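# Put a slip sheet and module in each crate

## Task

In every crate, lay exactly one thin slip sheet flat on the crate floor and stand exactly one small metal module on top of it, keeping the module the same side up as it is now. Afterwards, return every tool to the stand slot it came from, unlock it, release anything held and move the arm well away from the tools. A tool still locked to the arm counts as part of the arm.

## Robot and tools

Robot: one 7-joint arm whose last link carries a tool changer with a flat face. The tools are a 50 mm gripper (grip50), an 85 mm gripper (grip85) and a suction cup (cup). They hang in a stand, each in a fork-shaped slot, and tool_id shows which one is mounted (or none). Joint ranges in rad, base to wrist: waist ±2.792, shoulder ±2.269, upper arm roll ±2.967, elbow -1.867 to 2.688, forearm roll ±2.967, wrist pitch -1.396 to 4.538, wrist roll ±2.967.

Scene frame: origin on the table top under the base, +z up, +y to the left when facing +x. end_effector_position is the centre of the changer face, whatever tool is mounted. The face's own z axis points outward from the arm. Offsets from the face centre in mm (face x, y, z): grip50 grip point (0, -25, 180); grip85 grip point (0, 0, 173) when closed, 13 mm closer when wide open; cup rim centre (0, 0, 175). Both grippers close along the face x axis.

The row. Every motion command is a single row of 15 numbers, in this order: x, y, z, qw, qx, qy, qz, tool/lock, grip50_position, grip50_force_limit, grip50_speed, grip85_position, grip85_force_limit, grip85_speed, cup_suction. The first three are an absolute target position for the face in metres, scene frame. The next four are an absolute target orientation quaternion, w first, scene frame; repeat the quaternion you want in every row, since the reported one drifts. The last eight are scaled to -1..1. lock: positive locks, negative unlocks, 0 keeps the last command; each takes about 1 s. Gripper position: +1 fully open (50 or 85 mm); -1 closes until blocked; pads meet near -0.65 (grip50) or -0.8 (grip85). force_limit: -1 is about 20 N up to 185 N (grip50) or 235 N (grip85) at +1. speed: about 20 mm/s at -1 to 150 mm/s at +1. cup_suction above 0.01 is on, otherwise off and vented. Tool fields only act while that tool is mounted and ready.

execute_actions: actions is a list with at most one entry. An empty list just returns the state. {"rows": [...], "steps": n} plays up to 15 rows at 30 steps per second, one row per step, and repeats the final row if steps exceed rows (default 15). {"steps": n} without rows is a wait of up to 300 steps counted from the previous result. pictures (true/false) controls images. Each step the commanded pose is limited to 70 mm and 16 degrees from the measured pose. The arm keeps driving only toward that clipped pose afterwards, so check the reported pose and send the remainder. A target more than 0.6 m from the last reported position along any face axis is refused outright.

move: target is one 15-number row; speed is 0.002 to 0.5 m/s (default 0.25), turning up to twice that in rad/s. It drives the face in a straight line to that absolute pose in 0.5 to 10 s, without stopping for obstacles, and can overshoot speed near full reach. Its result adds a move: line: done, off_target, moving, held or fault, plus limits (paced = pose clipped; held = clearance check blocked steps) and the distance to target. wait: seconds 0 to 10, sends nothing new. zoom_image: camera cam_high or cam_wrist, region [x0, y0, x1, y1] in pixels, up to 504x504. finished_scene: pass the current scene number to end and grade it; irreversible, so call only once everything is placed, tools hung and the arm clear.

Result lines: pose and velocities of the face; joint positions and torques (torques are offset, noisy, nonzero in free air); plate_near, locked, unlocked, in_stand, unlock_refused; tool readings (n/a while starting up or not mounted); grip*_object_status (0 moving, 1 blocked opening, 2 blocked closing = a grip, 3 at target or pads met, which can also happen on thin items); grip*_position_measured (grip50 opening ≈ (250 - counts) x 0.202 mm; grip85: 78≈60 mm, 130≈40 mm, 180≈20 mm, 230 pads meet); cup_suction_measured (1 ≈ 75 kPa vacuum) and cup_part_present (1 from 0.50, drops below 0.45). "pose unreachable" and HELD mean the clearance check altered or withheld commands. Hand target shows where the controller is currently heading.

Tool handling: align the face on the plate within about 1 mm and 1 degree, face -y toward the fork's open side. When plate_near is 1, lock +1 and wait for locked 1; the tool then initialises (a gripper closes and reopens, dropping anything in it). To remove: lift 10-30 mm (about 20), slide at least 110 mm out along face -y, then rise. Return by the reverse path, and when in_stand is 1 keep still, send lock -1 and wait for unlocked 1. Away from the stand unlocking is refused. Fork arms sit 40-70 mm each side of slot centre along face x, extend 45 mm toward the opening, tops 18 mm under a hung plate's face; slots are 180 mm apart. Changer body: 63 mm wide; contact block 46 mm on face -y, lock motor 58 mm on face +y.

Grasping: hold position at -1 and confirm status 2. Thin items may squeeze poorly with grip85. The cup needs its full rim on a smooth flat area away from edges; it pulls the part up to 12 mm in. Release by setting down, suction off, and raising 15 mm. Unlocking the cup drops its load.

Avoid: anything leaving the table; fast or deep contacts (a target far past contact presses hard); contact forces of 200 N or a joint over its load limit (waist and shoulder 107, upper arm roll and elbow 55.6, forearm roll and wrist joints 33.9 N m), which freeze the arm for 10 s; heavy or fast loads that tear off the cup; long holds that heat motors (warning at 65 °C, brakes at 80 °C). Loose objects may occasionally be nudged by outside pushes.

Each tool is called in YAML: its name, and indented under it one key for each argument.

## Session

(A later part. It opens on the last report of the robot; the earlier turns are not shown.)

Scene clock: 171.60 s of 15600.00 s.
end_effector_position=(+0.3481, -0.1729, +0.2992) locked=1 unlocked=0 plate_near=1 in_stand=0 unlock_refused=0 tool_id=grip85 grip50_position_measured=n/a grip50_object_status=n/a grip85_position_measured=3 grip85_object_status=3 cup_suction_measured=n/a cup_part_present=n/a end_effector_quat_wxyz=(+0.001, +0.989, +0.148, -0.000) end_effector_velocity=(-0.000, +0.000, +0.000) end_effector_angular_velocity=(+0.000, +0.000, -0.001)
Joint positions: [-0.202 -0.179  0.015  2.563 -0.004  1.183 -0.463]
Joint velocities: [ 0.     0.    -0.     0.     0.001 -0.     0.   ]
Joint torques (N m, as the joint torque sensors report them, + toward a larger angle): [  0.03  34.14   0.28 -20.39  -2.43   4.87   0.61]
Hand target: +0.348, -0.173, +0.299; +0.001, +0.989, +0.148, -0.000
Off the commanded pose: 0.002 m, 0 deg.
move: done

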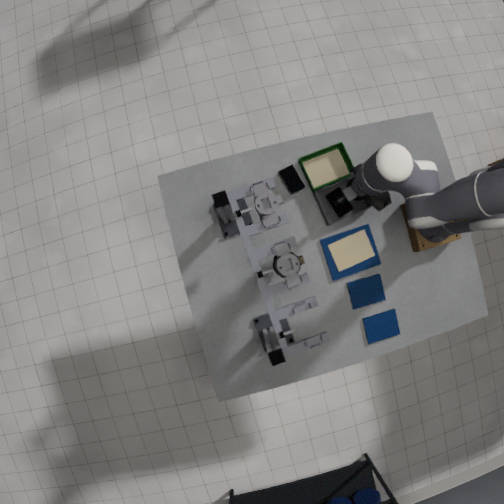

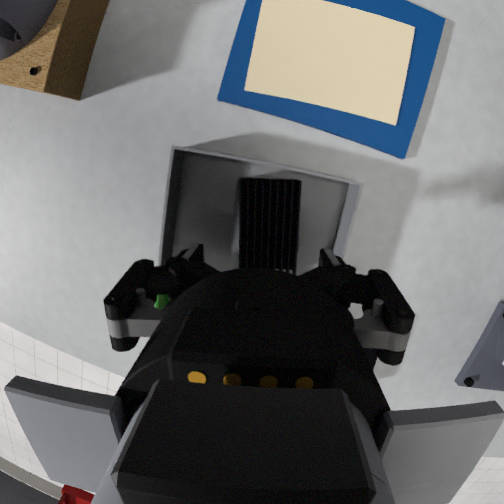

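move:
  target: [0.349,-0.1715,0.235,0,0.989,0.148,0,0,1,0,0,0.8,0,0,0]
  speed: 0.05

Scene clock: 175.00 s of 15600.00 s.
end_effector_position=(+0.3492, -0.1715, +0.2347) locked=1 unlocked=0 plate_near=1 in_stand=0 unlock_refused=0 tool_id=grip85 grip50_position_measured=n/a grip50_object_status=n/a grip85_position_measured=28 grip85_object_status=3 cup_suction_measured=n/a cup_part_present=n/a end_effector_quat_wxyz=(-0.000, +0.989, +0.148, -0.000) end_effector_velocity=(+0.000, +0.000, +0.000) end_effector_angular_velocity=(-0.000, -0.000, +0.002)
Joint positions: [-0.189 -0.426  0.007  2.565 -0.001  1.432 -0.461]
Joint velocities: [-0.     0.001 -0.     0.    -0.002 -0.    -0.001]
Joint torques (N m, as the joint torque sensors report them, + toward a larger angle): [ -0.55  38.89  -0.1  -12.63  -1.08   4.8    0.58]
Hand target: +0.349, -0.172, +0.235; -0.000, +0.989, +0.148, +0.000
Off the commanded pose: 0.000 m, 0 deg.
move: done

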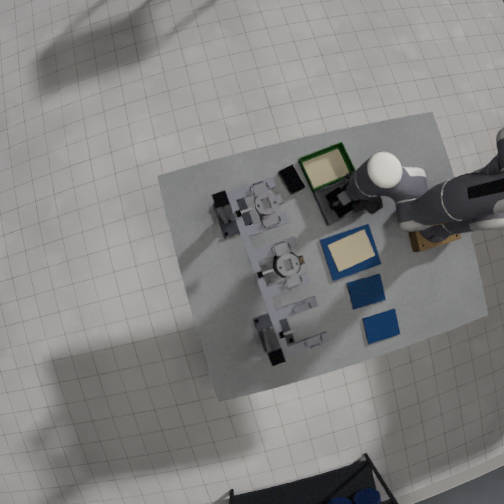

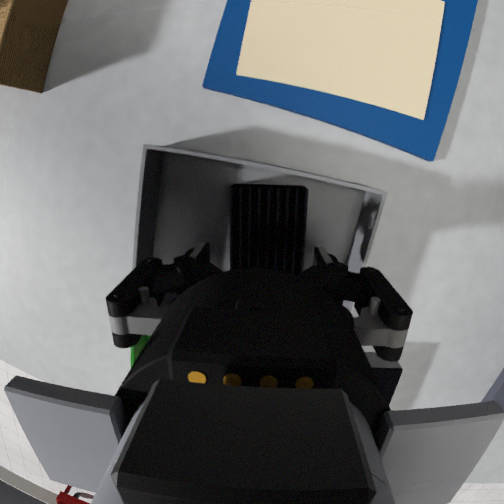

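move:
  target: [0.351,-0.171,0.196,0,0.989,0.148,0,0,1,0,0,0.8,0,0,0]
  speed: 0.02

Scene clock: 179.40 s of 15600.00 s.
end_effector_position=(+0.3510, -0.1710, +0.1958) locked=1 unlocked=0 plate_near=1 in_stand=0 unlock_refused=0 tool_id=grip85 grip50_position_measured=n/a grip50_object_status=n/a grip85_position_measured=28 grip85_object_status=3 cup_suction_measured=n/a cup_part_present=n/a end_effector_quat_wxyz=(-0.000, +0.989, +0.148, -0.000) end_effector_velocity=(+0.000, -0.000, +0.000) end_effector_angular_velocity=(-0.000, -0.000, -0.000)
Joint positions: [-0.183 -0.58   0.005  2.541  0.002  1.562 -0.461]
Joint velocities: [-0.  0. -0. -0.  0.  0. -0.]
Joint torques (N m, as the joint torque sensors report them, + toward a larger angle): [-0.13 41.69 -0.85 -7.84  0.09  4.96  0.53]
Hand target: +0.351, -0.171, +0.196; -0.000, +0.989, +0.148, +0.000
Off the commanded pose: 0.000 m, 0 deg.
move: done

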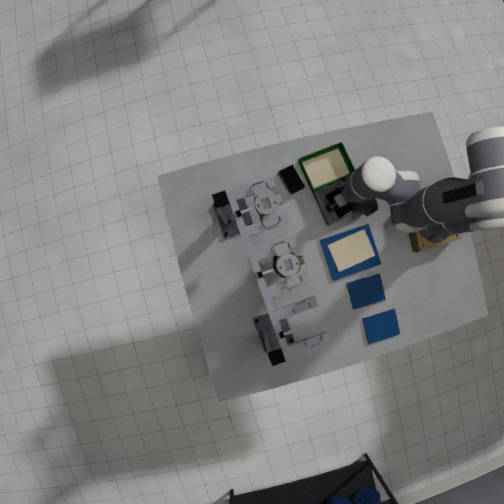

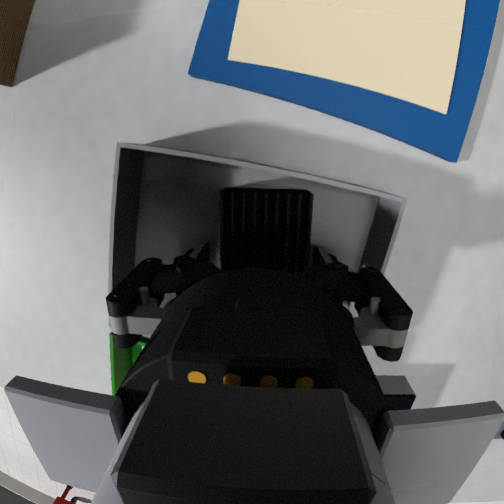

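move:
  target: [0.3535,-0.1702,0.193,0,0.989,0.148,0,0,1,0,0,0.8,0,0,0]
  speed: 0.01

move:
  target: [0.3535,-0.1702,0.193,0,0.989,0.148,0,0,1,0,0,-1,-0.3,-0.8,0]
  speed: 0.01

move:
  target: [0.3535,-0.1702,0.26,0,0.989,0.148,0,0,1,0,0,-1,-0.3,-0.8,0]
  speed: 0.04

move:
  target: [0.355,-0.316,0.26,0,0.9976,0.0698,0,0,1,0,0,-1,-0.3,-0.8,0]
  speed: 0.08

Scene clock: 185.40 s of 15600.00 s.
end_effector_position=(+0.3534, -0.1702, +0.1930) locked=1 unlocked=0 plate_near=1 in_stand=0 unlock_refused=0 tool_id=grip85 grip50_position_measured=n/a grip50_object_status=n/a grip85_position_measured=28 grip85_object_status=3 cup_suction_measured=n/a cup_part_present=n/a end_effector_quat_wxyz=(-0.000, +0.989, +0.148, -0.000) end_effector_velocity=(+0.000, -0.000, +0.000) end_effector_angular_velocity=(-0.000, -0.000, +0.000)
Joint positions: [-0.18  -0.592  0.005  2.534  0.003  1.567 -0.459]
Joint velocities: [-0. -0.  0. -0. -0.  0. -0.]
Joint torques (N m, as the joint torque sensors report them, + toward a larger angle): [ 0.29 40.17 -0.45 -8.36  0.33  5.16  0.63]
Hand target: +0.354, -0.170, +0.193; -0.000, +0.989, +0.148, +0.000
Off the commanded pose: 0.000 m, 0 deg.
move: done

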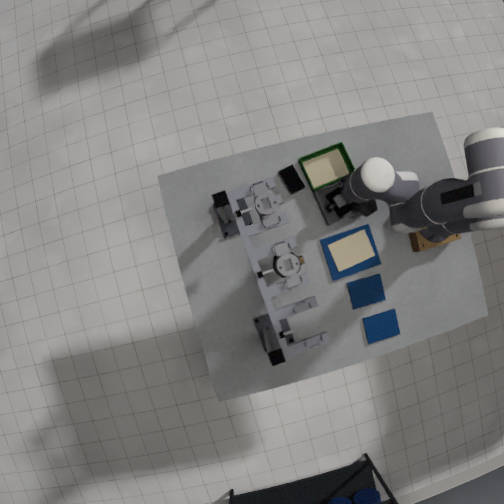

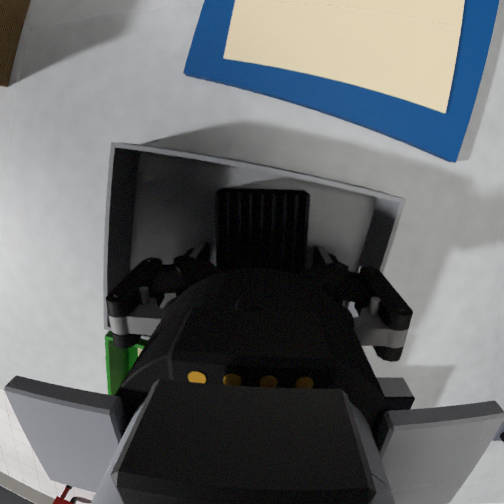

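Scene clock: 186.33 s of 15600.00 s.
end_effector_position=(+0.3535, -0.1702, +0.1932) locked=1 unlocked=0 plate_near=1 in_stand=0 unlock_refused=0 tool_id=grip85 grip50_position_measured=n/a grip50_object_status=n/a grip85_position_measured=80 grip85_object_status=2 cup_suction_measured=n/a cup_part_present=n/a end_effector_quat_wxyz=(+0.000, +0.989, +0.148, +0.000) end_effector_velocity=(-0.000, -0.000, +0.000) end_effector_angular_velocity=(+0.000, +0.000, -0.002)
Joint positions: [-0.18  -0.591  0.005  2.534  0.003  1.567 -0.459]
Joint velocities: [ 0.     0.     0.     0.     0.001 -0.     0.001]
Joint torques (N m, as the joint torque sensors report them, + toward a larger angle): [ 0.27 37.21 -0.15 -8.18 -0.17  4.72  0.69]
Hand target: +0.353, -0.170, +0.193; -0.000, +0.989, +0.148, +0.000
Off the commanded pose: 0.000 m, 0 deg.
move: done

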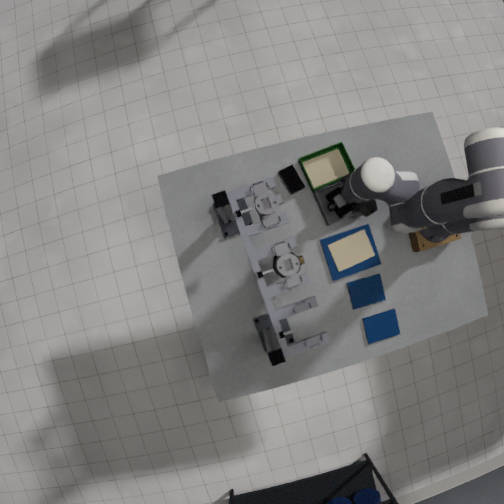

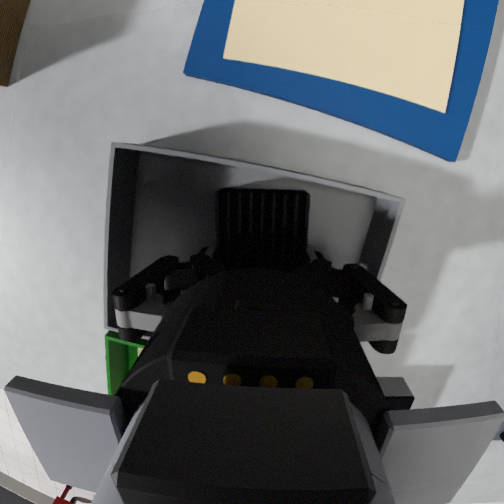

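Scene clock: 188.23 s of 15600.00 s.
end_effector_position=(+0.3533, -0.1702, +0.2602) locked=1 unlocked=0 plate_near=1 in_stand=0 unlock_refused=0 tool_id=grip85 grip50_position_measured=n/a grip50_object_status=n/a grip85_position_measured=80 grip85_object_status=2 cup_suction_measured=n/a cup_part_present=n/a end_effector_quat_wxyz=(+0.000, +0.989, +0.148, -0.000) end_effector_velocity=(-0.000, +0.000, -0.000) end_effector_angular_velocity=(+0.000, +0.001, +0.001)
Joint positions: [-0.184 -0.33   0.008  2.56  -0.001  1.331 -0.456]
Joint velocities: [ 0.    -0.001 -0.     0.    -0.001 -0.    -0.001]
Joint torques (N m, as the joint torque sensors report them, + toward a larger angle): [ -1.05  36.85  -0.47 -15.18  -0.96   5.02   0.65]
Hand target: +0.353, -0.170, +0.260; +0.000, +0.989, +0.148, -0.000
Off the commanded pose: 0.000 m, 0 deg.
move: done

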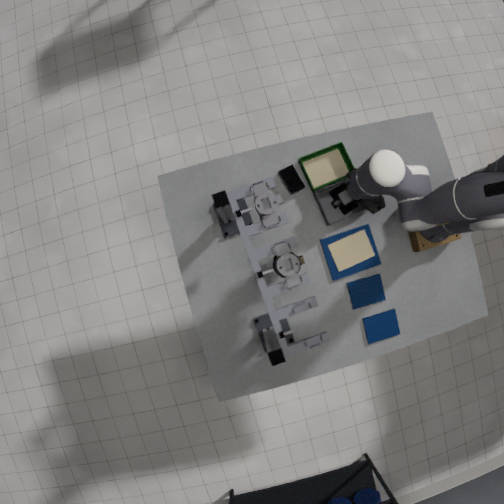

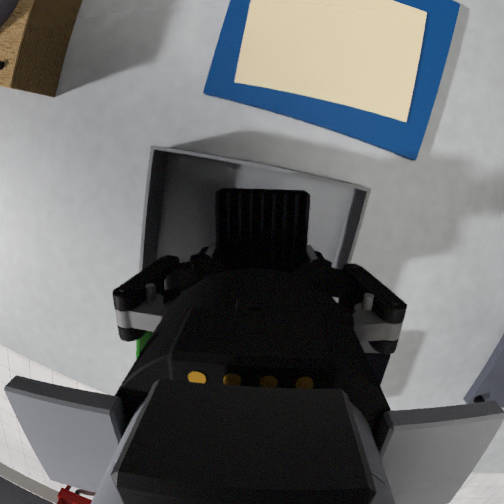

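Scene clock: 190.33 s of 15600.00 s.
end_effector_position=(+0.3550, -0.3166, +0.2603) locked=1 unlocked=0 plate_near=1 in_stand=0 unlock_refused=0 tool_id=grip85 grip50_position_measured=n/a grip50_object_status=n/a grip85_position_measured=80 grip85_object_status=2 cup_suction_measured=n/a cup_part_present=n/a end_effector_quat_wxyz=(+0.001, +0.998, +0.070, -0.000) end_effector_velocity=(-0.000, +0.000, -0.000) end_effector_angular_velocity=(+0.001, -0.000, -0.001)
Joint positions: [-0.462 -0.438 -0.04   2.313  0.058  1.19  -0.673]
Joint velocities: [-0.    -0.     0.     0.     0.001 -0.     0.   ]
Joint torques (N m, as the joint torque sensors report them, + toward a larger angle): [ -0.35  47.1   -0.17 -18.57  -2.09   5.11   0.33]
Hand target: +0.355, -0.316, +0.260; +0.001, +0.998, +0.070, -0.000
Off the commanded pose: 0.001 m, 0 deg.
move: done

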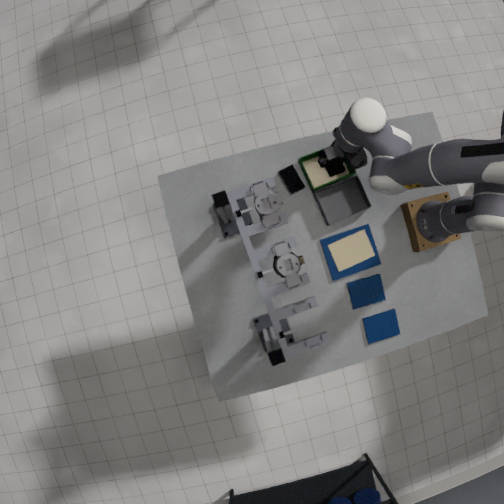

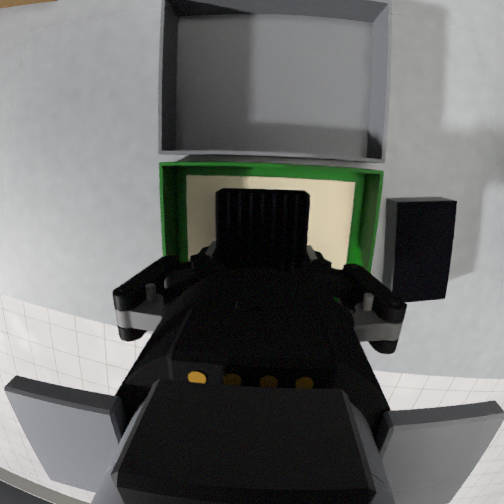

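move:
  target: [0.357,-0.314,0.20,0,0.9976,0.0698,0,0,1,0,0,-1,-0.3,-0.8,0]
  speed: 0.03

Scene clock: 195.40 s of 15600.00 s.
end_effector_position=(+0.3571, -0.3140, +0.1997) locked=1 unlocked=0 plate_near=1 in_stand=0 unlock_refused=0 tool_id=grip85 grip50_position_measured=n/a grip50_object_status=n/a grip85_position_measured=80 grip85_object_status=2 cup_suction_measured=n/a cup_part_present=n/a end_effector_quat_wxyz=(-0.000, +0.998, +0.070, -0.000) end_effector_velocity=(+0.000, -0.000, +0.000) end_effector_angular_velocity=(-0.000, -0.000, +0.001)
Joint positions: [-0.467 -0.619 -0.02   2.288  0.079  1.346 -0.683]
Joint velocities: [-0.     0.001  0.     0.    -0.     0.    -0.   ]
Joint torques (N m, as the joint torque sensors report them, + toward a larger angle): [ -1.92  51.2   -0.16 -15.22  -1.42   5.27  -0.47]
Hand target: +0.357, -0.314, +0.200; -0.000, +0.998, +0.070, +0.000
Off the commanded pose: 0.000 m, 0 deg.
move: done

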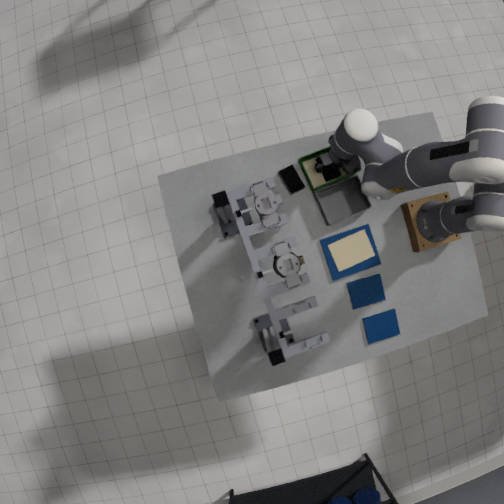

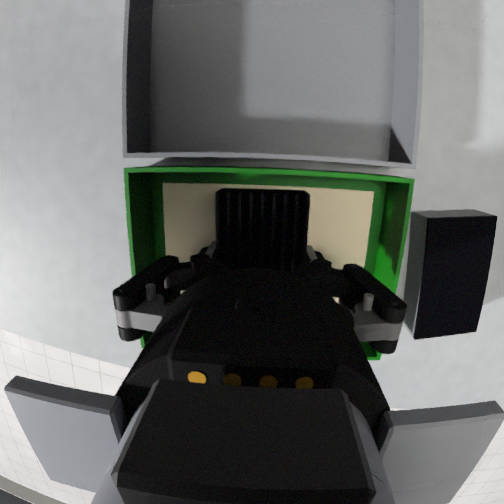

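move:
  target: [0.3573,-0.3165,0.1965,0,0.9976,0.0698,0,0,1,0,0,-1,-0.3,-0.8,0]
  speed: 0.005

move:
  target: [0.3573,-0.3165,0.1945,0,0.9976,0.0698,0,0,1,0,0,-1,-0.3,-0.8,0]
  speed: 0.003

Scene clock: 199.47 s of 15600.00 s.
end_effector_position=(+0.3571, -0.3164, +0.1964) locked=1 unlocked=0 plate_near=1 in_stand=0 unlock_refused=0 tool_id=grip85 grip50_position_measured=n/a grip50_object_status=n/a grip85_position_measured=80 grip85_object_status=2 cup_suction_measured=n/a cup_part_present=n/a end_effector_quat_wxyz=(-0.000, +0.998, +0.070, -0.000) end_effector_velocity=(+0.000, +0.000, -0.000) end_effector_angular_velocity=(-0.000, -0.000, +0.000)
Joint positions: [-0.473 -0.631 -0.019  2.282  0.079  1.351 -0.687]
Joint velocities: [ 0. -0.  0.  0. -0.  0. -0.]
Joint torques (N m, as the joint torque sensors report them, + toward a larger angle): [ -2.02  50.31  -0.57 -15.05  -1.42   5.06  -0.56]
Hand target: +0.357, -0.317, +0.197; +0.000, +0.998, +0.070, -0.000
Off the commanded pose: 0.000 m, 0 deg.
move: done

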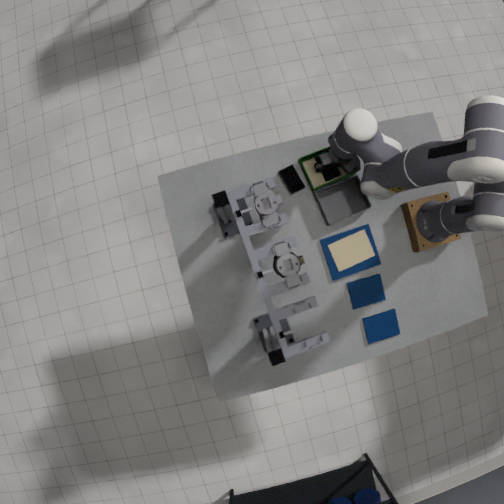

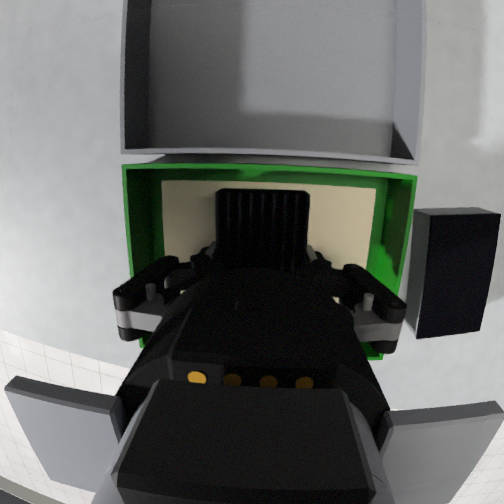

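Scene clock: 200.30 s of 15600.00 s.
end_effector_position=(+0.3576, -0.3168, +0.1957) locked=1 unlocked=0 plate_near=1 in_stand=0 unlock_refused=0 tool_id=grip85 grip50_position_measured=n/a grip50_object_status=n/a grip85_position_measured=80 grip85_object_status=2 cup_suction_measured=n/a cup_part_present=n/a end_effector_quat_wxyz=(+0.001, +0.998, +0.069, +0.001) end_effector_velocity=(+0.000, -0.000, +0.000) end_effector_angular_velocity=(-0.000, -0.000, -0.000)
Joint positions: [-0.474 -0.634 -0.019  2.281  0.079  1.356 -0.687]
Joint velocities: [-0.     0.    -0.    -0.    -0.001 -0.     0.001]
Joint torques (N m, as the joint torque sensors report them, + toward a larger angle): [ -2.09  30.94   1.46 -15.46  -1.51   5.09  -0.28]
Hand target: +0.357, -0.317, +0.195; +0.000, +0.998, +0.070, -0.000
Off the commanded pose: 0.001 m, 0 deg.
move: done

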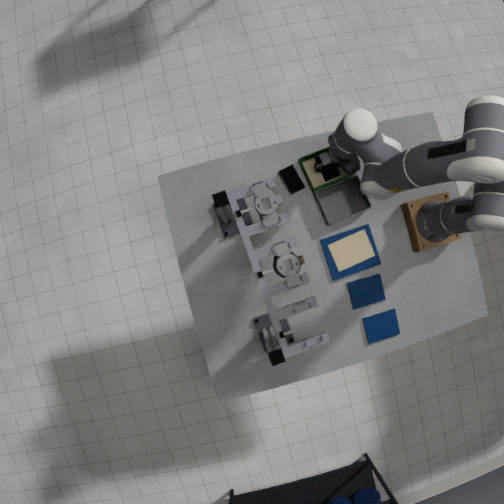

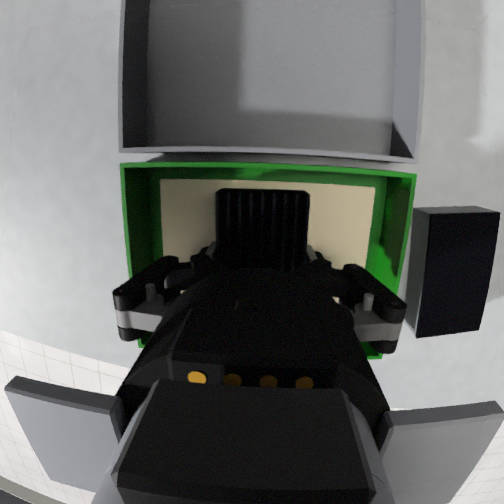

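move:
  target: [0.3573,-0.3165,0.196,0,0.9976,0.0698,0,0,1,0,0,0.8,-0.3,-0.8,0]
  speed: 0.003

move:
  target: [0.3573,-0.3165,0.30,0,0.9976,0.0698,0,0,1,0,0,0.8,-0.3,-0.8,0]
  speed: 0.06

move:
  target: [0.490,0.1696,0.384,0,0.6833,0.7302,0,0,1,0,0,1,0,0,0]
  speed: 0.15

move:
  target: [0.6296,0.1788,0.384,0,0.6833,0.7302,0,0,1,0,0,1,0,0,0]
  speed: 0.04

zoom_image:
  camera: "cam_high"
  region: [260,120,400,260]

Scene clock: 210.23 s of 15600.00 s.
end_effector_position=(+0.3573, -0.3166, +0.1960) locked=1 unlocked=0 plate_near=1 in_stand=0 unlock_refused=0 tool_id=grip85 grip50_position_measured=n/a grip50_object_status=n/a grip85_position_measured=28 grip85_object_status=0 cup_suction_measured=n/a cup_part_present=n/a end_effector_quat_wxyz=(+0.000, +0.998, +0.070, +0.000) end_effector_velocity=(+0.000, +0.000, -0.000) end_effector_angular_velocity=(+0.000, +0.000, -0.000)
Joint positions: [-0.474 -0.632 -0.019  2.281  0.079  1.352 -0.687]
Joint velocities: [-0.     0.     0.    -0.    -0.001 -0.     0.001]
Joint torques (N m, as the joint torque sensors report them, + toward a larger angle): [ -0.37  50.35  -0.67 -13.39  -1.82   4.55  -0.1 ]
Hand target: +0.357, -0.317, +0.196; +0.000, +0.998, +0.070, -0.000
Off the commanded pose: 0.000 m, 0 deg.
move: done

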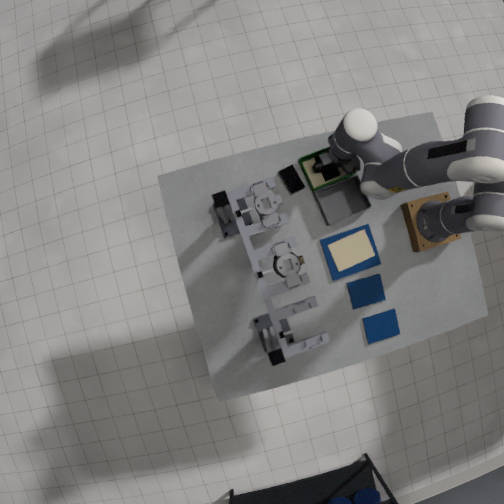

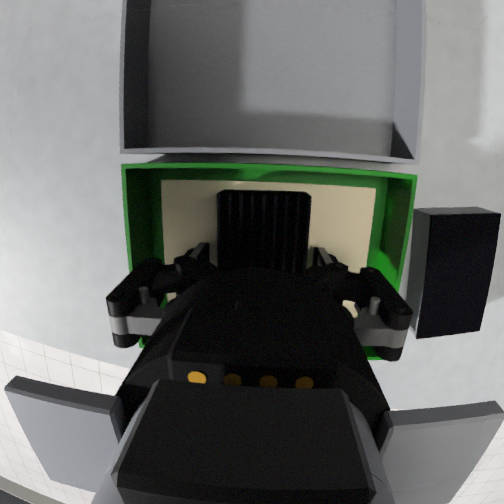

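Scene clock: 212.23 s of 15600.00 s.
end_effector_position=(+0.3570, -0.3164, +0.3003) locked=1 unlocked=0 plate_near=1 in_stand=0 unlock_refused=0 tool_id=grip85 grip50_position_measured=n/a grip50_object_status=n/a grip85_position_measured=28 grip85_object_status=3 cup_suction_measured=n/a cup_part_present=n/a end_effector_quat_wxyz=(+0.000, +0.998, +0.070, +0.000) end_effector_velocity=(-0.000, -0.000, -0.000) end_effector_angular_velocity=(+0.000, +0.000, +0.001)
Joint positions: [-0.463 -0.327 -0.041  2.308  0.04   1.074 -0.66 ]
Joint velocities: [-0.    -0.001 -0.    -0.     0.     0.    -0.001]
Joint torques (N m, as the joint torque sensors report them, + toward a larger angle): [ -0.74  43.51  -1.13 -21.93  -2.51   4.9    1.07]
Hand target: +0.357, -0.316, +0.300; +0.000, +0.998, +0.070, -0.000
Off the commanded pose: 0.000 m, 0 deg.
move: done

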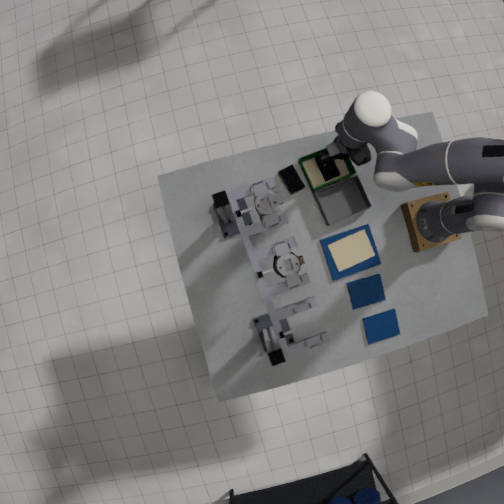

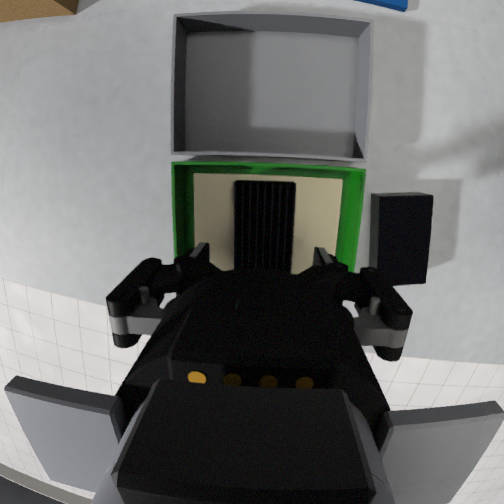

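Scene clock: 217.53 s of 15600.00 s.
end_effector_position=(+0.4887, +0.1709, +0.3844) locked=1 unlocked=0 plate_near=1 in_stand=0 unlock_refused=0 tool_id=grip85 grip50_position_measured=n/a grip50_object_status=n/a grip85_position_measured=3 grip85_object_status=3 cup_suction_measured=n/a cup_part_present=n/a end_effector_quat_wxyz=(-0.000, +0.683, +0.730, +0.001) end_effector_velocity=(+0.000, +0.000, +0.000) end_effector_angular_velocity=(-0.000, -0.000, -0.000)
Joint positions: [ 0.077 -0.288  0.471  2.099 -0.191  0.791 -0.954]
Joint velocities: [-0.    -0.     0.    -0.    -0.     0.     0.001]
Joint torques (N m, as the joint torque sensors report them, + toward a larger angle): [ -2.72  45.26   4.69 -29.55  -4.02   4.48   0.39]
Hand target: +0.489, +0.171, +0.384; -0.000, +0.683, +0.730, +0.001
Off the commanded pose: 0.002 m, 0 deg.
move: done

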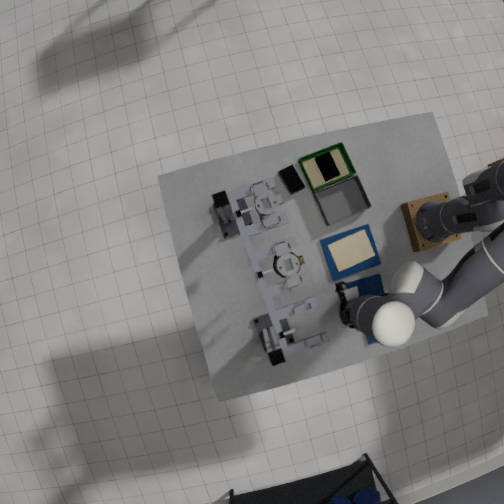

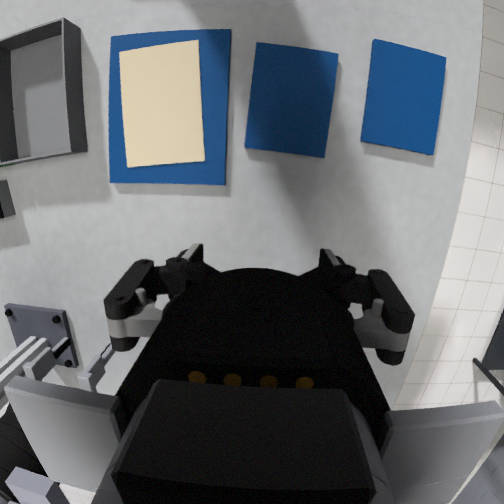

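Scene clock: 221.30 s of 15600.00 s.
end_effector_position=(+0.6297, +0.1788, +0.3845) locked=1 unlocked=0 plate_near=1 in_stand=0 unlock_refused=0 tool_id=grip85 grip50_position_measured=n/a grip50_object_status=n/a grip85_position_measured=3 grip85_object_status=3 cup_suction_measured=n/a cup_part_present=n/a end_effector_quat_wxyz=(+0.000, +0.684, +0.730, +0.000) end_effector_velocity=(+0.000, -0.000, +0.000) end_effector_angular_velocity=(-0.001, -0.000, +0.000)
Joint positions: [ 0.101 -0.559  0.395  1.688 -0.263  0.636 -1.021]
Joint velocities: [-0.     0.     0.    -0.    -0.001 -0.     0.   ]
Joint torques (N m, as the joint torque sensors report them, + toward a larger angle): [ -0.76  64.72   9.26 -31.53  -4.43   4.49  -0.04]
Hand target: +0.630, +0.179, +0.385; +0.000, +0.683, +0.730, -0.000
Off the commanded pose: 0.001 m, 0 deg.
move: done

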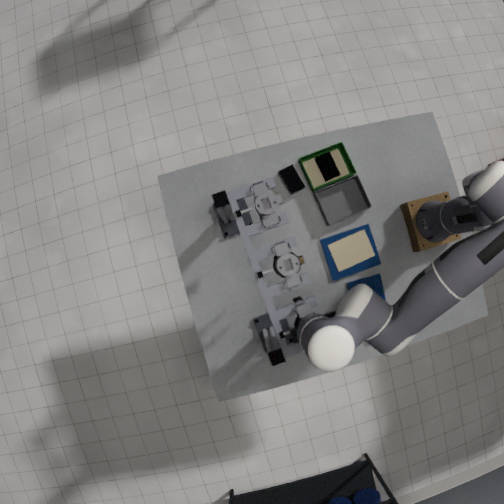

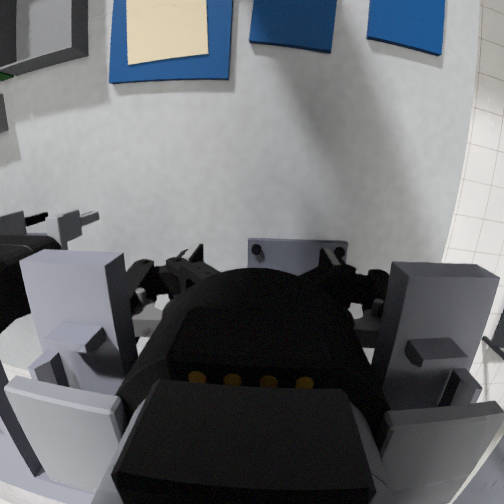

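Region (260, 120, 400, 260) of cam_high's 504x504 image, scaled by 3.600, with more detail than that image has.

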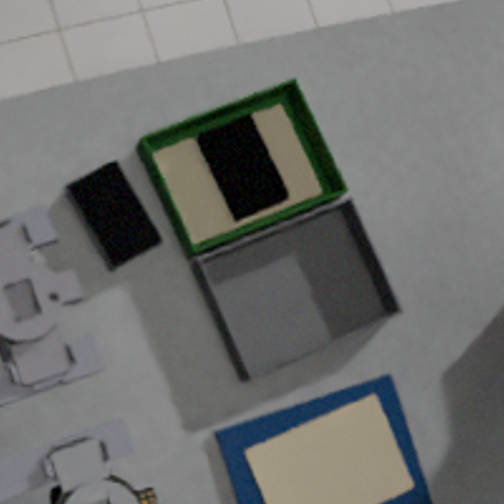

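Fine (parallax on the far end).

move:
  target: [0.6296,0.1788,0.3648,0,0.6833,0.7302,0,0,1,0,0,1,0,0,0]
  speed: 0.008

execute_actions:
  actions:
    - {"rows":[[0.6296,0.1788,0.3648,0,0.6833,0.7302,0,-1,1,0,0,1,0,0,0]]}
  pictures: false

execute_actions:
  actions:
    - {"steps":25}
  pictures: false

Scene clock: 227.00 s of 15600.00 s.
end_effector_position=(+0.6298, +0.1787, +0.3649) locked=1 unlocked=0 plate_near=1 in_stand=1 unlock_refused=0 tool_id=grip85 grip50_position_measured=n/a grip50_object_status=n/a grip85_position_measured=3 grip85_object_status=3 cup_suction_measured=n/a cup_part_present=n/a end_effector_quat_wxyz=(-0.000, +0.683, +0.730, +0.000) end_effector_velocity=(+0.000, +0.000, +0.000) end_effector_angular_velocity=(-0.001, -0.000, +0.001)
Joint positions: [ 0.106 -0.585  0.385  1.706 -0.276  0.679 -1.015]
Joint velocities: [ 0.     0.    -0.    -0.    -0.001 -0.    -0.001]
Joint torques (N m, as the joint torque sensors report them, + toward a larger angle): [ -0.41  63.83   8.77 -31.37  -4.66   4.87   0.92]
Hand target: +0.630, +0.179, +0.365; -0.000, +0.683, +0.730, +0.000
Off the commanded pose: 0.000 m, 0 deg.
move: done

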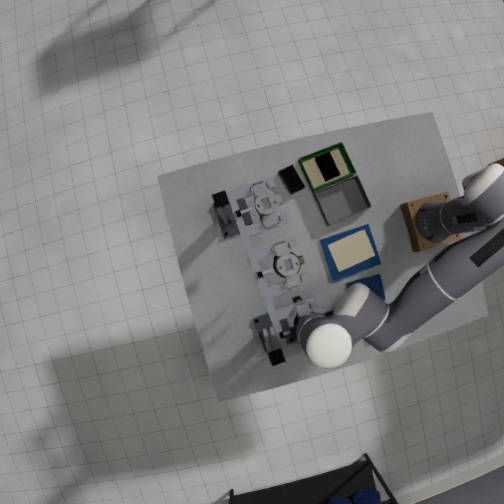

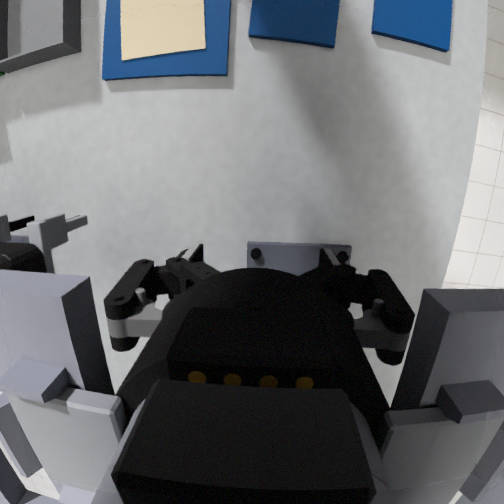

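Scene clock: 227.50 s of 15600.00 s.
end_effector_position=(+0.6296, +0.1786, +0.3647) locked=0 unlocked=0 plate_near=1 in_stand=1 unlock_refused=0 tool_id=none grip50_position_measured=n/a grip50_object_status=n/a grip85_position_measured=n/a grip85_object_status=n/a cup_suction_measured=n/a cup_part_present=n/a end_effector_quat_wxyz=(-0.000, +0.683, +0.730, -0.000) end_effector_velocity=(+0.000, -0.000, +0.000) end_effector_angular_velocity=(-0.000, +0.000, -0.001)
Joint positions: [ 0.106 -0.585  0.385  1.707 -0.276  0.679 -1.015]
Joint velocities: [-0.     0.    -0.    -0.     0.    -0.     0.001]
Joint torques (N m, as the joint torque sensors report them, + toward a larger angle): [  0.3   55.55   7.81 -26.52  -3.39   3.72   0.96]
Hand target: +0.630, +0.179, +0.365; -0.000, +0.683, +0.730, +0.000
Off the commanded pose: 0.000 m, 0 deg.
Steps of this call (steps 1 to 15: all 15 steps of this action). Readings (end_effector_position | what the end effector reports):
1: (+0.6296, +0.1787, +0.3645) | locked=1 unlocked=0 plate_near=1 in_stand=1 unlock_refused=0 tool_id=grip85 grip50_position_measured=n/a grip50_object_status=n/a grip85_position_measured=3 grip85_object_status=3 cup_suction_measured=n/a cup_part_present=n/a
2: (+0.6296, +0.1786, +0.3645) | locked=1 unlocked=0 plate_near=1 in_stand=1 unlock_refused=0 tool_id=grip85 grip50_position_measured=n/a grip50_object_status=n/a grip85_position_measured=3 grip85_object_status=3 cup_suction_measured=n/a cup_part_present=n/a
4: (+0.6296, +0.1786, +0.3645) | locked=1 unlocked=0 plate_near=1 in_stand=1 unlock_refused=0 tool_id=grip85 grip50_position_measured=n/a grip50_object_status=n/a grip85_position_measured=3 grip85_object_status=3 cup_suction_measured=n/a cup_part_present=n/a
8: (+0.6296, +0.1786, +0.3646) | locked=0 unlocked=0 plate_near=1 in_stand=1 unlock_refused=0 tool_id=none grip50_position_measured=n/a grip50_object_status=n/a grip85_position_measured=n/a grip85_object_status=n/a cup_suction_measured=n/a cup_part_present=n/a
15: the state above

Scene clock: 228.33 s of 15600.00 s.
end_effector_position=(+0.6296, +0.1786, +0.3647) locked=0 unlocked=1 plate_near=1 in_stand=1 unlock_refused=0 tool_id=none grip50_position_measured=n/a grip50_object_status=n/a grip85_position_measured=n/a grip85_object_status=n/a cup_suction_measured=n/a cup_part_present=n/a end_effector_quat_wxyz=(-0.000, +0.683, +0.730, -0.000) end_effector_velocity=(-0.000, +0.000, -0.000) end_effector_angular_velocity=(+0.000, +0.000, -0.000)
Joint positions: [ 0.106 -0.585  0.385  1.707 -0.276  0.679 -1.015]
Joint velocities: [ 0. -0.  0. -0.  0. -0. -0.]
Joint torques (N m, as the joint torque sensors report them, + toward a larger angle): [  1.22  55.2    8.01 -26.96  -3.24   3.25   0.99]
Hand target: +0.630, +0.179, +0.365; -0.000, +0.683, +0.730, +0.000
Off the commanded pose: 0.000 m, 0 deg.
Steps of this call (steps 1 to 25: nothing new was sent). Readings (end_effector_position | what the end effector reports):
1: (+0.6296, +0.1786, +0.3647) | locked=0 unlocked=0 plate_near=1 in_stand=1 unlock_refused=0 tool_id=none grip50_position_measured=n/a grip50_object_status=n/a grip85_position_measured=n/a grip85_object_status=n/a cup_suction_measured=n/a cup_part_present=n/a
2: (+0.6296, +0.1786, +0.3647) | locked=0 unlocked=0 plate_near=1 in_stand=1 unlock_refused=0 tool_id=none grip50_position_measured=n/a grip50_object_status=n/a grip85_position_measured=n/a grip85_object_status=n/a cup_suction_measured=n/a cup_part_present=n/a
4: (+0.6296, +0.1786, +0.3647) | locked=0 unlocked=0 plate_near=1 in_stand=1 unlock_refused=0 tool_id=none grip50_position_measured=n/a grip50_object_status=n/a grip85_position_measured=n/a grip85_object_status=n/a cup_suction_measured=n/a cup_part_present=n/a
8: (+0.6296, +0.1786, +0.3647) | locked=0 unlocked=0 plate_near=1 in_stand=1 unlock_refused=0 tool_id=none grip50_position_measured=n/a grip50_object_status=n/a grip85_position_measured=n/a grip85_object_status=n/a cup_suction_measured=n/a cup_part_present=n/a
25: the state above

move:
  target: [0.6296,0.1788,0.42,0,0.6833,0.7302,0,0,1,0,0,1,0,0,0]
  speed: 0.04

move:
  target: [0.6575,-0.1811,0.42,0,0.6833,0.7302,0,0,1,0,0,1,0,0,0]
  speed: 0.15

move:
  target: [0.6575,-0.1811,0.385,0,0.6833,0.7302,0,0,1,0,0,1,0,0,0]
  speed: 0.03

Scene clock: 232.90 s of 15600.00 s.
end_effector_position=(+0.6294, +0.1789, +0.4202) locked=0 unlocked=1 plate_near=0 in_stand=0 unlock_refused=0 tool_id=none grip50_position_measured=n/a grip50_object_status=n/a grip85_position_measured=n/a grip85_object_status=n/a cup_suction_measured=n/a cup_part_present=n/a end_effector_quat_wxyz=(+0.000, +0.683, +0.730, +0.000) end_effector_velocity=(+0.000, -0.000, -0.000) end_effector_angular_velocity=(-0.000, +0.000, +0.000)
Joint positions: [ 0.093 -0.516  0.412  1.65  -0.241  0.557 -1.036]
Joint velocities: [-0. -0. -0. -0. -0. -0. -0.]
Joint torques (N m, as the joint torque sensors report them, + toward a larger angle): [ -2.1   53.26   7.11 -27.67  -3.17   3.28  -0.47]
Hand target: +0.629, +0.179, +0.420; +0.000, +0.683, +0.730, -0.000
Off the commanded pose: 0.000 m, 0 deg.
move: done

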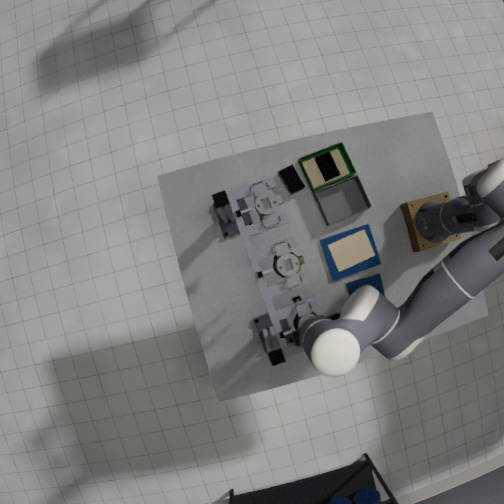

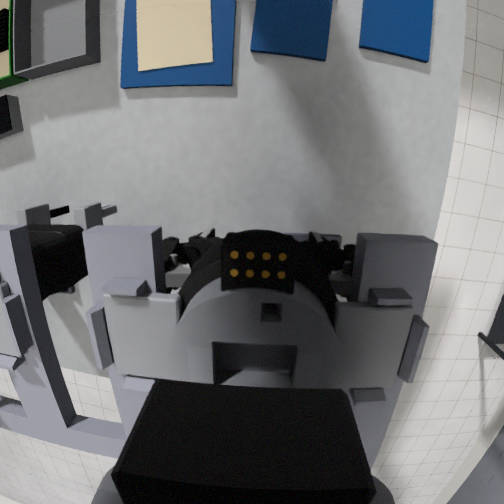

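Scene clock: 235.63 s of 15600.00 s.
end_effector_position=(+0.6582, -0.1815, +0.4202) locked=0 unlocked=1 plate_near=0 in_stand=0 unlock_refused=0 tool_id=none grip50_position_measured=n/a grip50_object_status=n/a grip85_position_measured=n/a grip85_object_status=n/a cup_suction_measured=n/a cup_part_present=n/a end_effector_quat_wxyz=(+0.000, +0.683, +0.730, -0.001) end_effector_velocity=(-0.000, -0.000, -0.000) end_effector_angular_velocity=(-0.001, +0.000, +0.000)
Joint positions: [-0.352 -0.553  0.29   1.555 -0.175  0.524 -1.636]
Joint velocities: [ 0.     0.    -0.     0.    -0.001  0.     0.   ]
Joint torques (N m, as the joint torque sensors report them, + toward a larger angle): [ -0.14  57.57   6.   -27.89  -3.71   3.37   0.66]
Hand target: +0.658, -0.181, +0.420; +0.000, +0.683, +0.730, -0.001
Off the commanded pose: 0.001 m, 0 deg.
move: done

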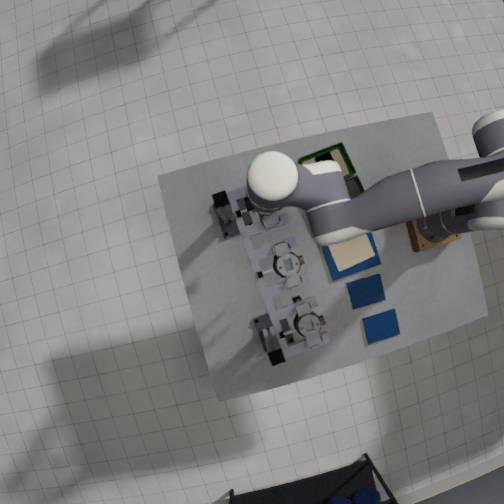

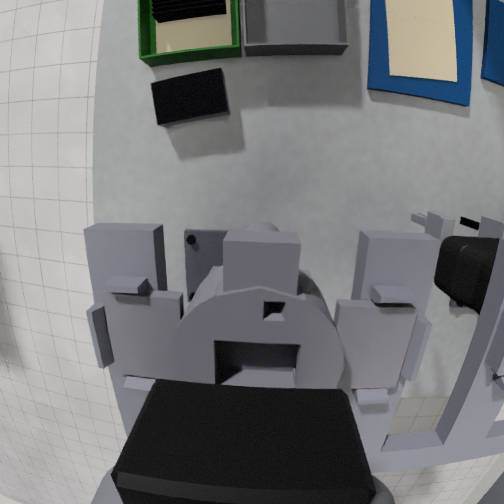

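Scene clock: 237.03 s of 15600.00 s.
end_effector_position=(+0.6576, -0.1812, +0.3848) locked=0 unlocked=1 plate_near=0 in_stand=0 unlock_refused=0 tool_id=none grip50_position_measured=n/a grip50_object_status=n/a grip85_position_measured=n/a grip85_object_status=n/a cup_suction_measured=n/a cup_part_present=n/a end_effector_quat_wxyz=(-0.000, +0.683, +0.730, -0.000) end_effector_velocity=(+0.000, -0.000, +0.000) end_effector_angular_velocity=(-0.001, -0.000, -0.000)
Joint positions: [-0.347 -0.593  0.28   1.594 -0.186  0.601 -1.629]
Joint velocities: [ 0.     0.     0.     0.    -0.001  0.     0.001]
Joint torques (N m, as the joint torque sensors report them, + toward a larger angle): [  1.15  57.79   5.19 -28.27  -3.88   3.85   0.82]
Hand target: +0.658, -0.181, +0.385; -0.000, +0.683, +0.730, +0.000
Off the commanded pose: 0.000 m, 0 deg.
move: done

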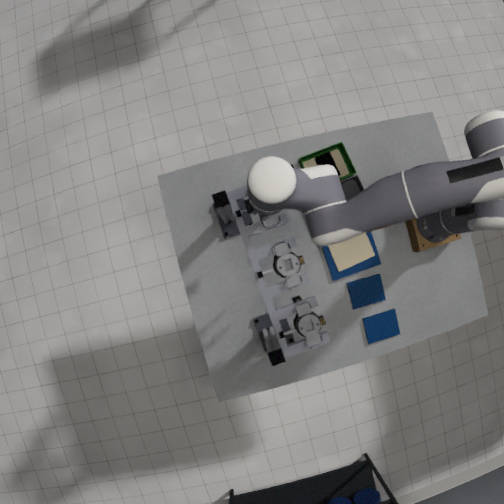

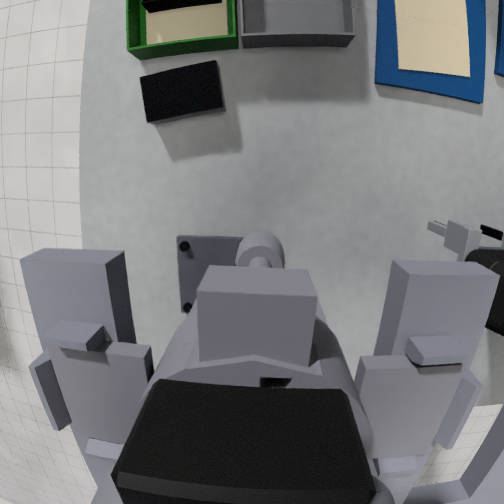

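move:
  target: [0.6573,-0.1805,0.368,0,0.6833,0.7302,0,0,1,0,0,1,0,0,0]
  speed: 0.007

move:
  target: [0.6573,-0.1805,0.364,0,0.6833,0.7302,0,0,1,0,0,1,0,0,0]
  speed: 0.003

Scene clock: 241.73 s of 15600.00 s.
end_effector_position=(+0.6574, -0.1806, +0.3680) locked=0 unlocked=1 plate_near=0 in_stand=1 unlock_refused=0 tool_id=none grip50_position_measured=n/a grip50_object_status=n/a grip85_position_measured=n/a grip85_object_status=n/a cup_suction_measured=n/a cup_part_present=n/a end_effector_quat_wxyz=(-0.000, +0.683, +0.730, +0.000) end_effector_velocity=(-0.000, -0.000, -0.000) end_effector_angular_velocity=(-0.001, +0.000, -0.000)
Joint positions: [-0.343 -0.614  0.274  1.61  -0.192  0.638 -1.624]
Joint velocities: [-0.     0.    -0.     0.    -0.001 -0.     0.001]
Joint torques (N m, as the joint torque sensors report them, + toward a larger angle): [  0.36  57.64   4.85 -26.59  -3.74   3.56   1.03]
Hand target: +0.657, -0.181, +0.368; -0.000, +0.683, +0.730, +0.000
Off the commanded pose: 0.000 m, 0 deg.
move: done

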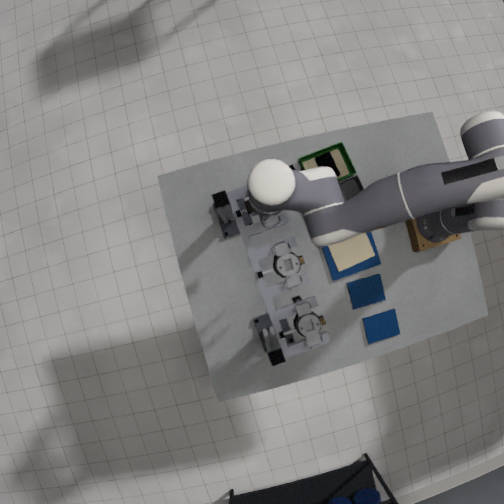

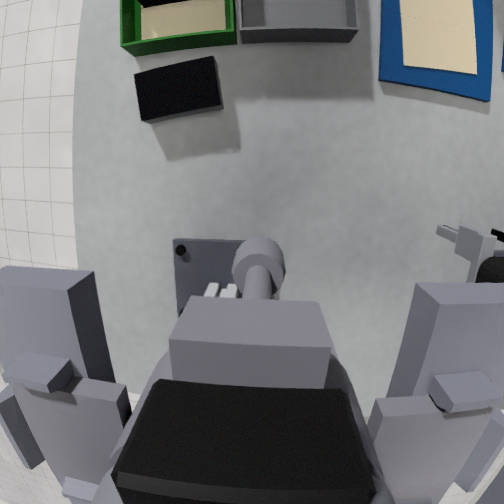

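Scene clock: 243.30 s of 15600.00 s.
end_effector_position=(+0.6575, -0.1807, +0.3646) locked=0 unlocked=1 plate_near=1 in_stand=1 unlock_refused=0 tool_id=none grip50_position_measured=n/a grip50_object_status=n/a grip85_position_measured=n/a grip85_object_status=n/a cup_suction_measured=n/a cup_part_present=n/a end_effector_quat_wxyz=(+0.000, +0.683, +0.730, +0.000) end_effector_velocity=(+0.000, +0.000, +0.000) end_effector_angular_velocity=(+0.000, -0.000, -0.000)
Joint positions: [-0.342 -0.618  0.272  1.613 -0.194  0.647 -1.623]
Joint velocities: [-0.    -0.    -0.    -0.     0.001 -0.    -0.   ]
Joint torques (N m, as the joint torque sensors report them, + toward a larger angle): [  0.59  54.85   4.96 -25.14  -3.28   3.15   1.02]
Hand target: +0.657, -0.181, +0.364; -0.000, +0.683, +0.730, +0.000
Off the commanded pose: 0.001 m, 0 deg.
move: done

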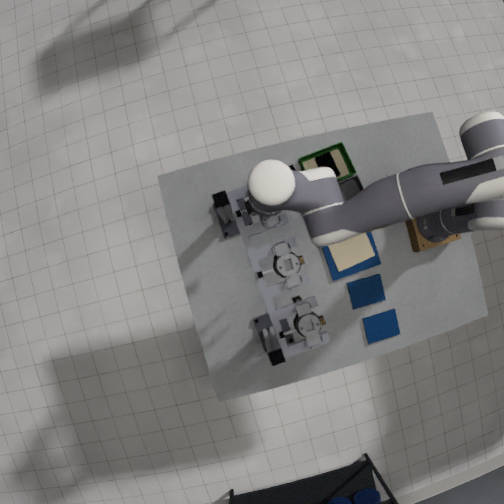

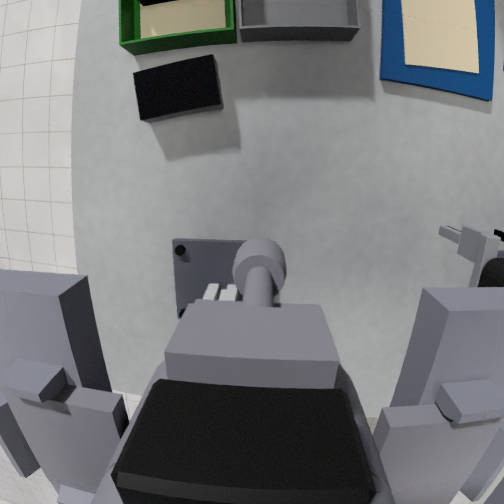

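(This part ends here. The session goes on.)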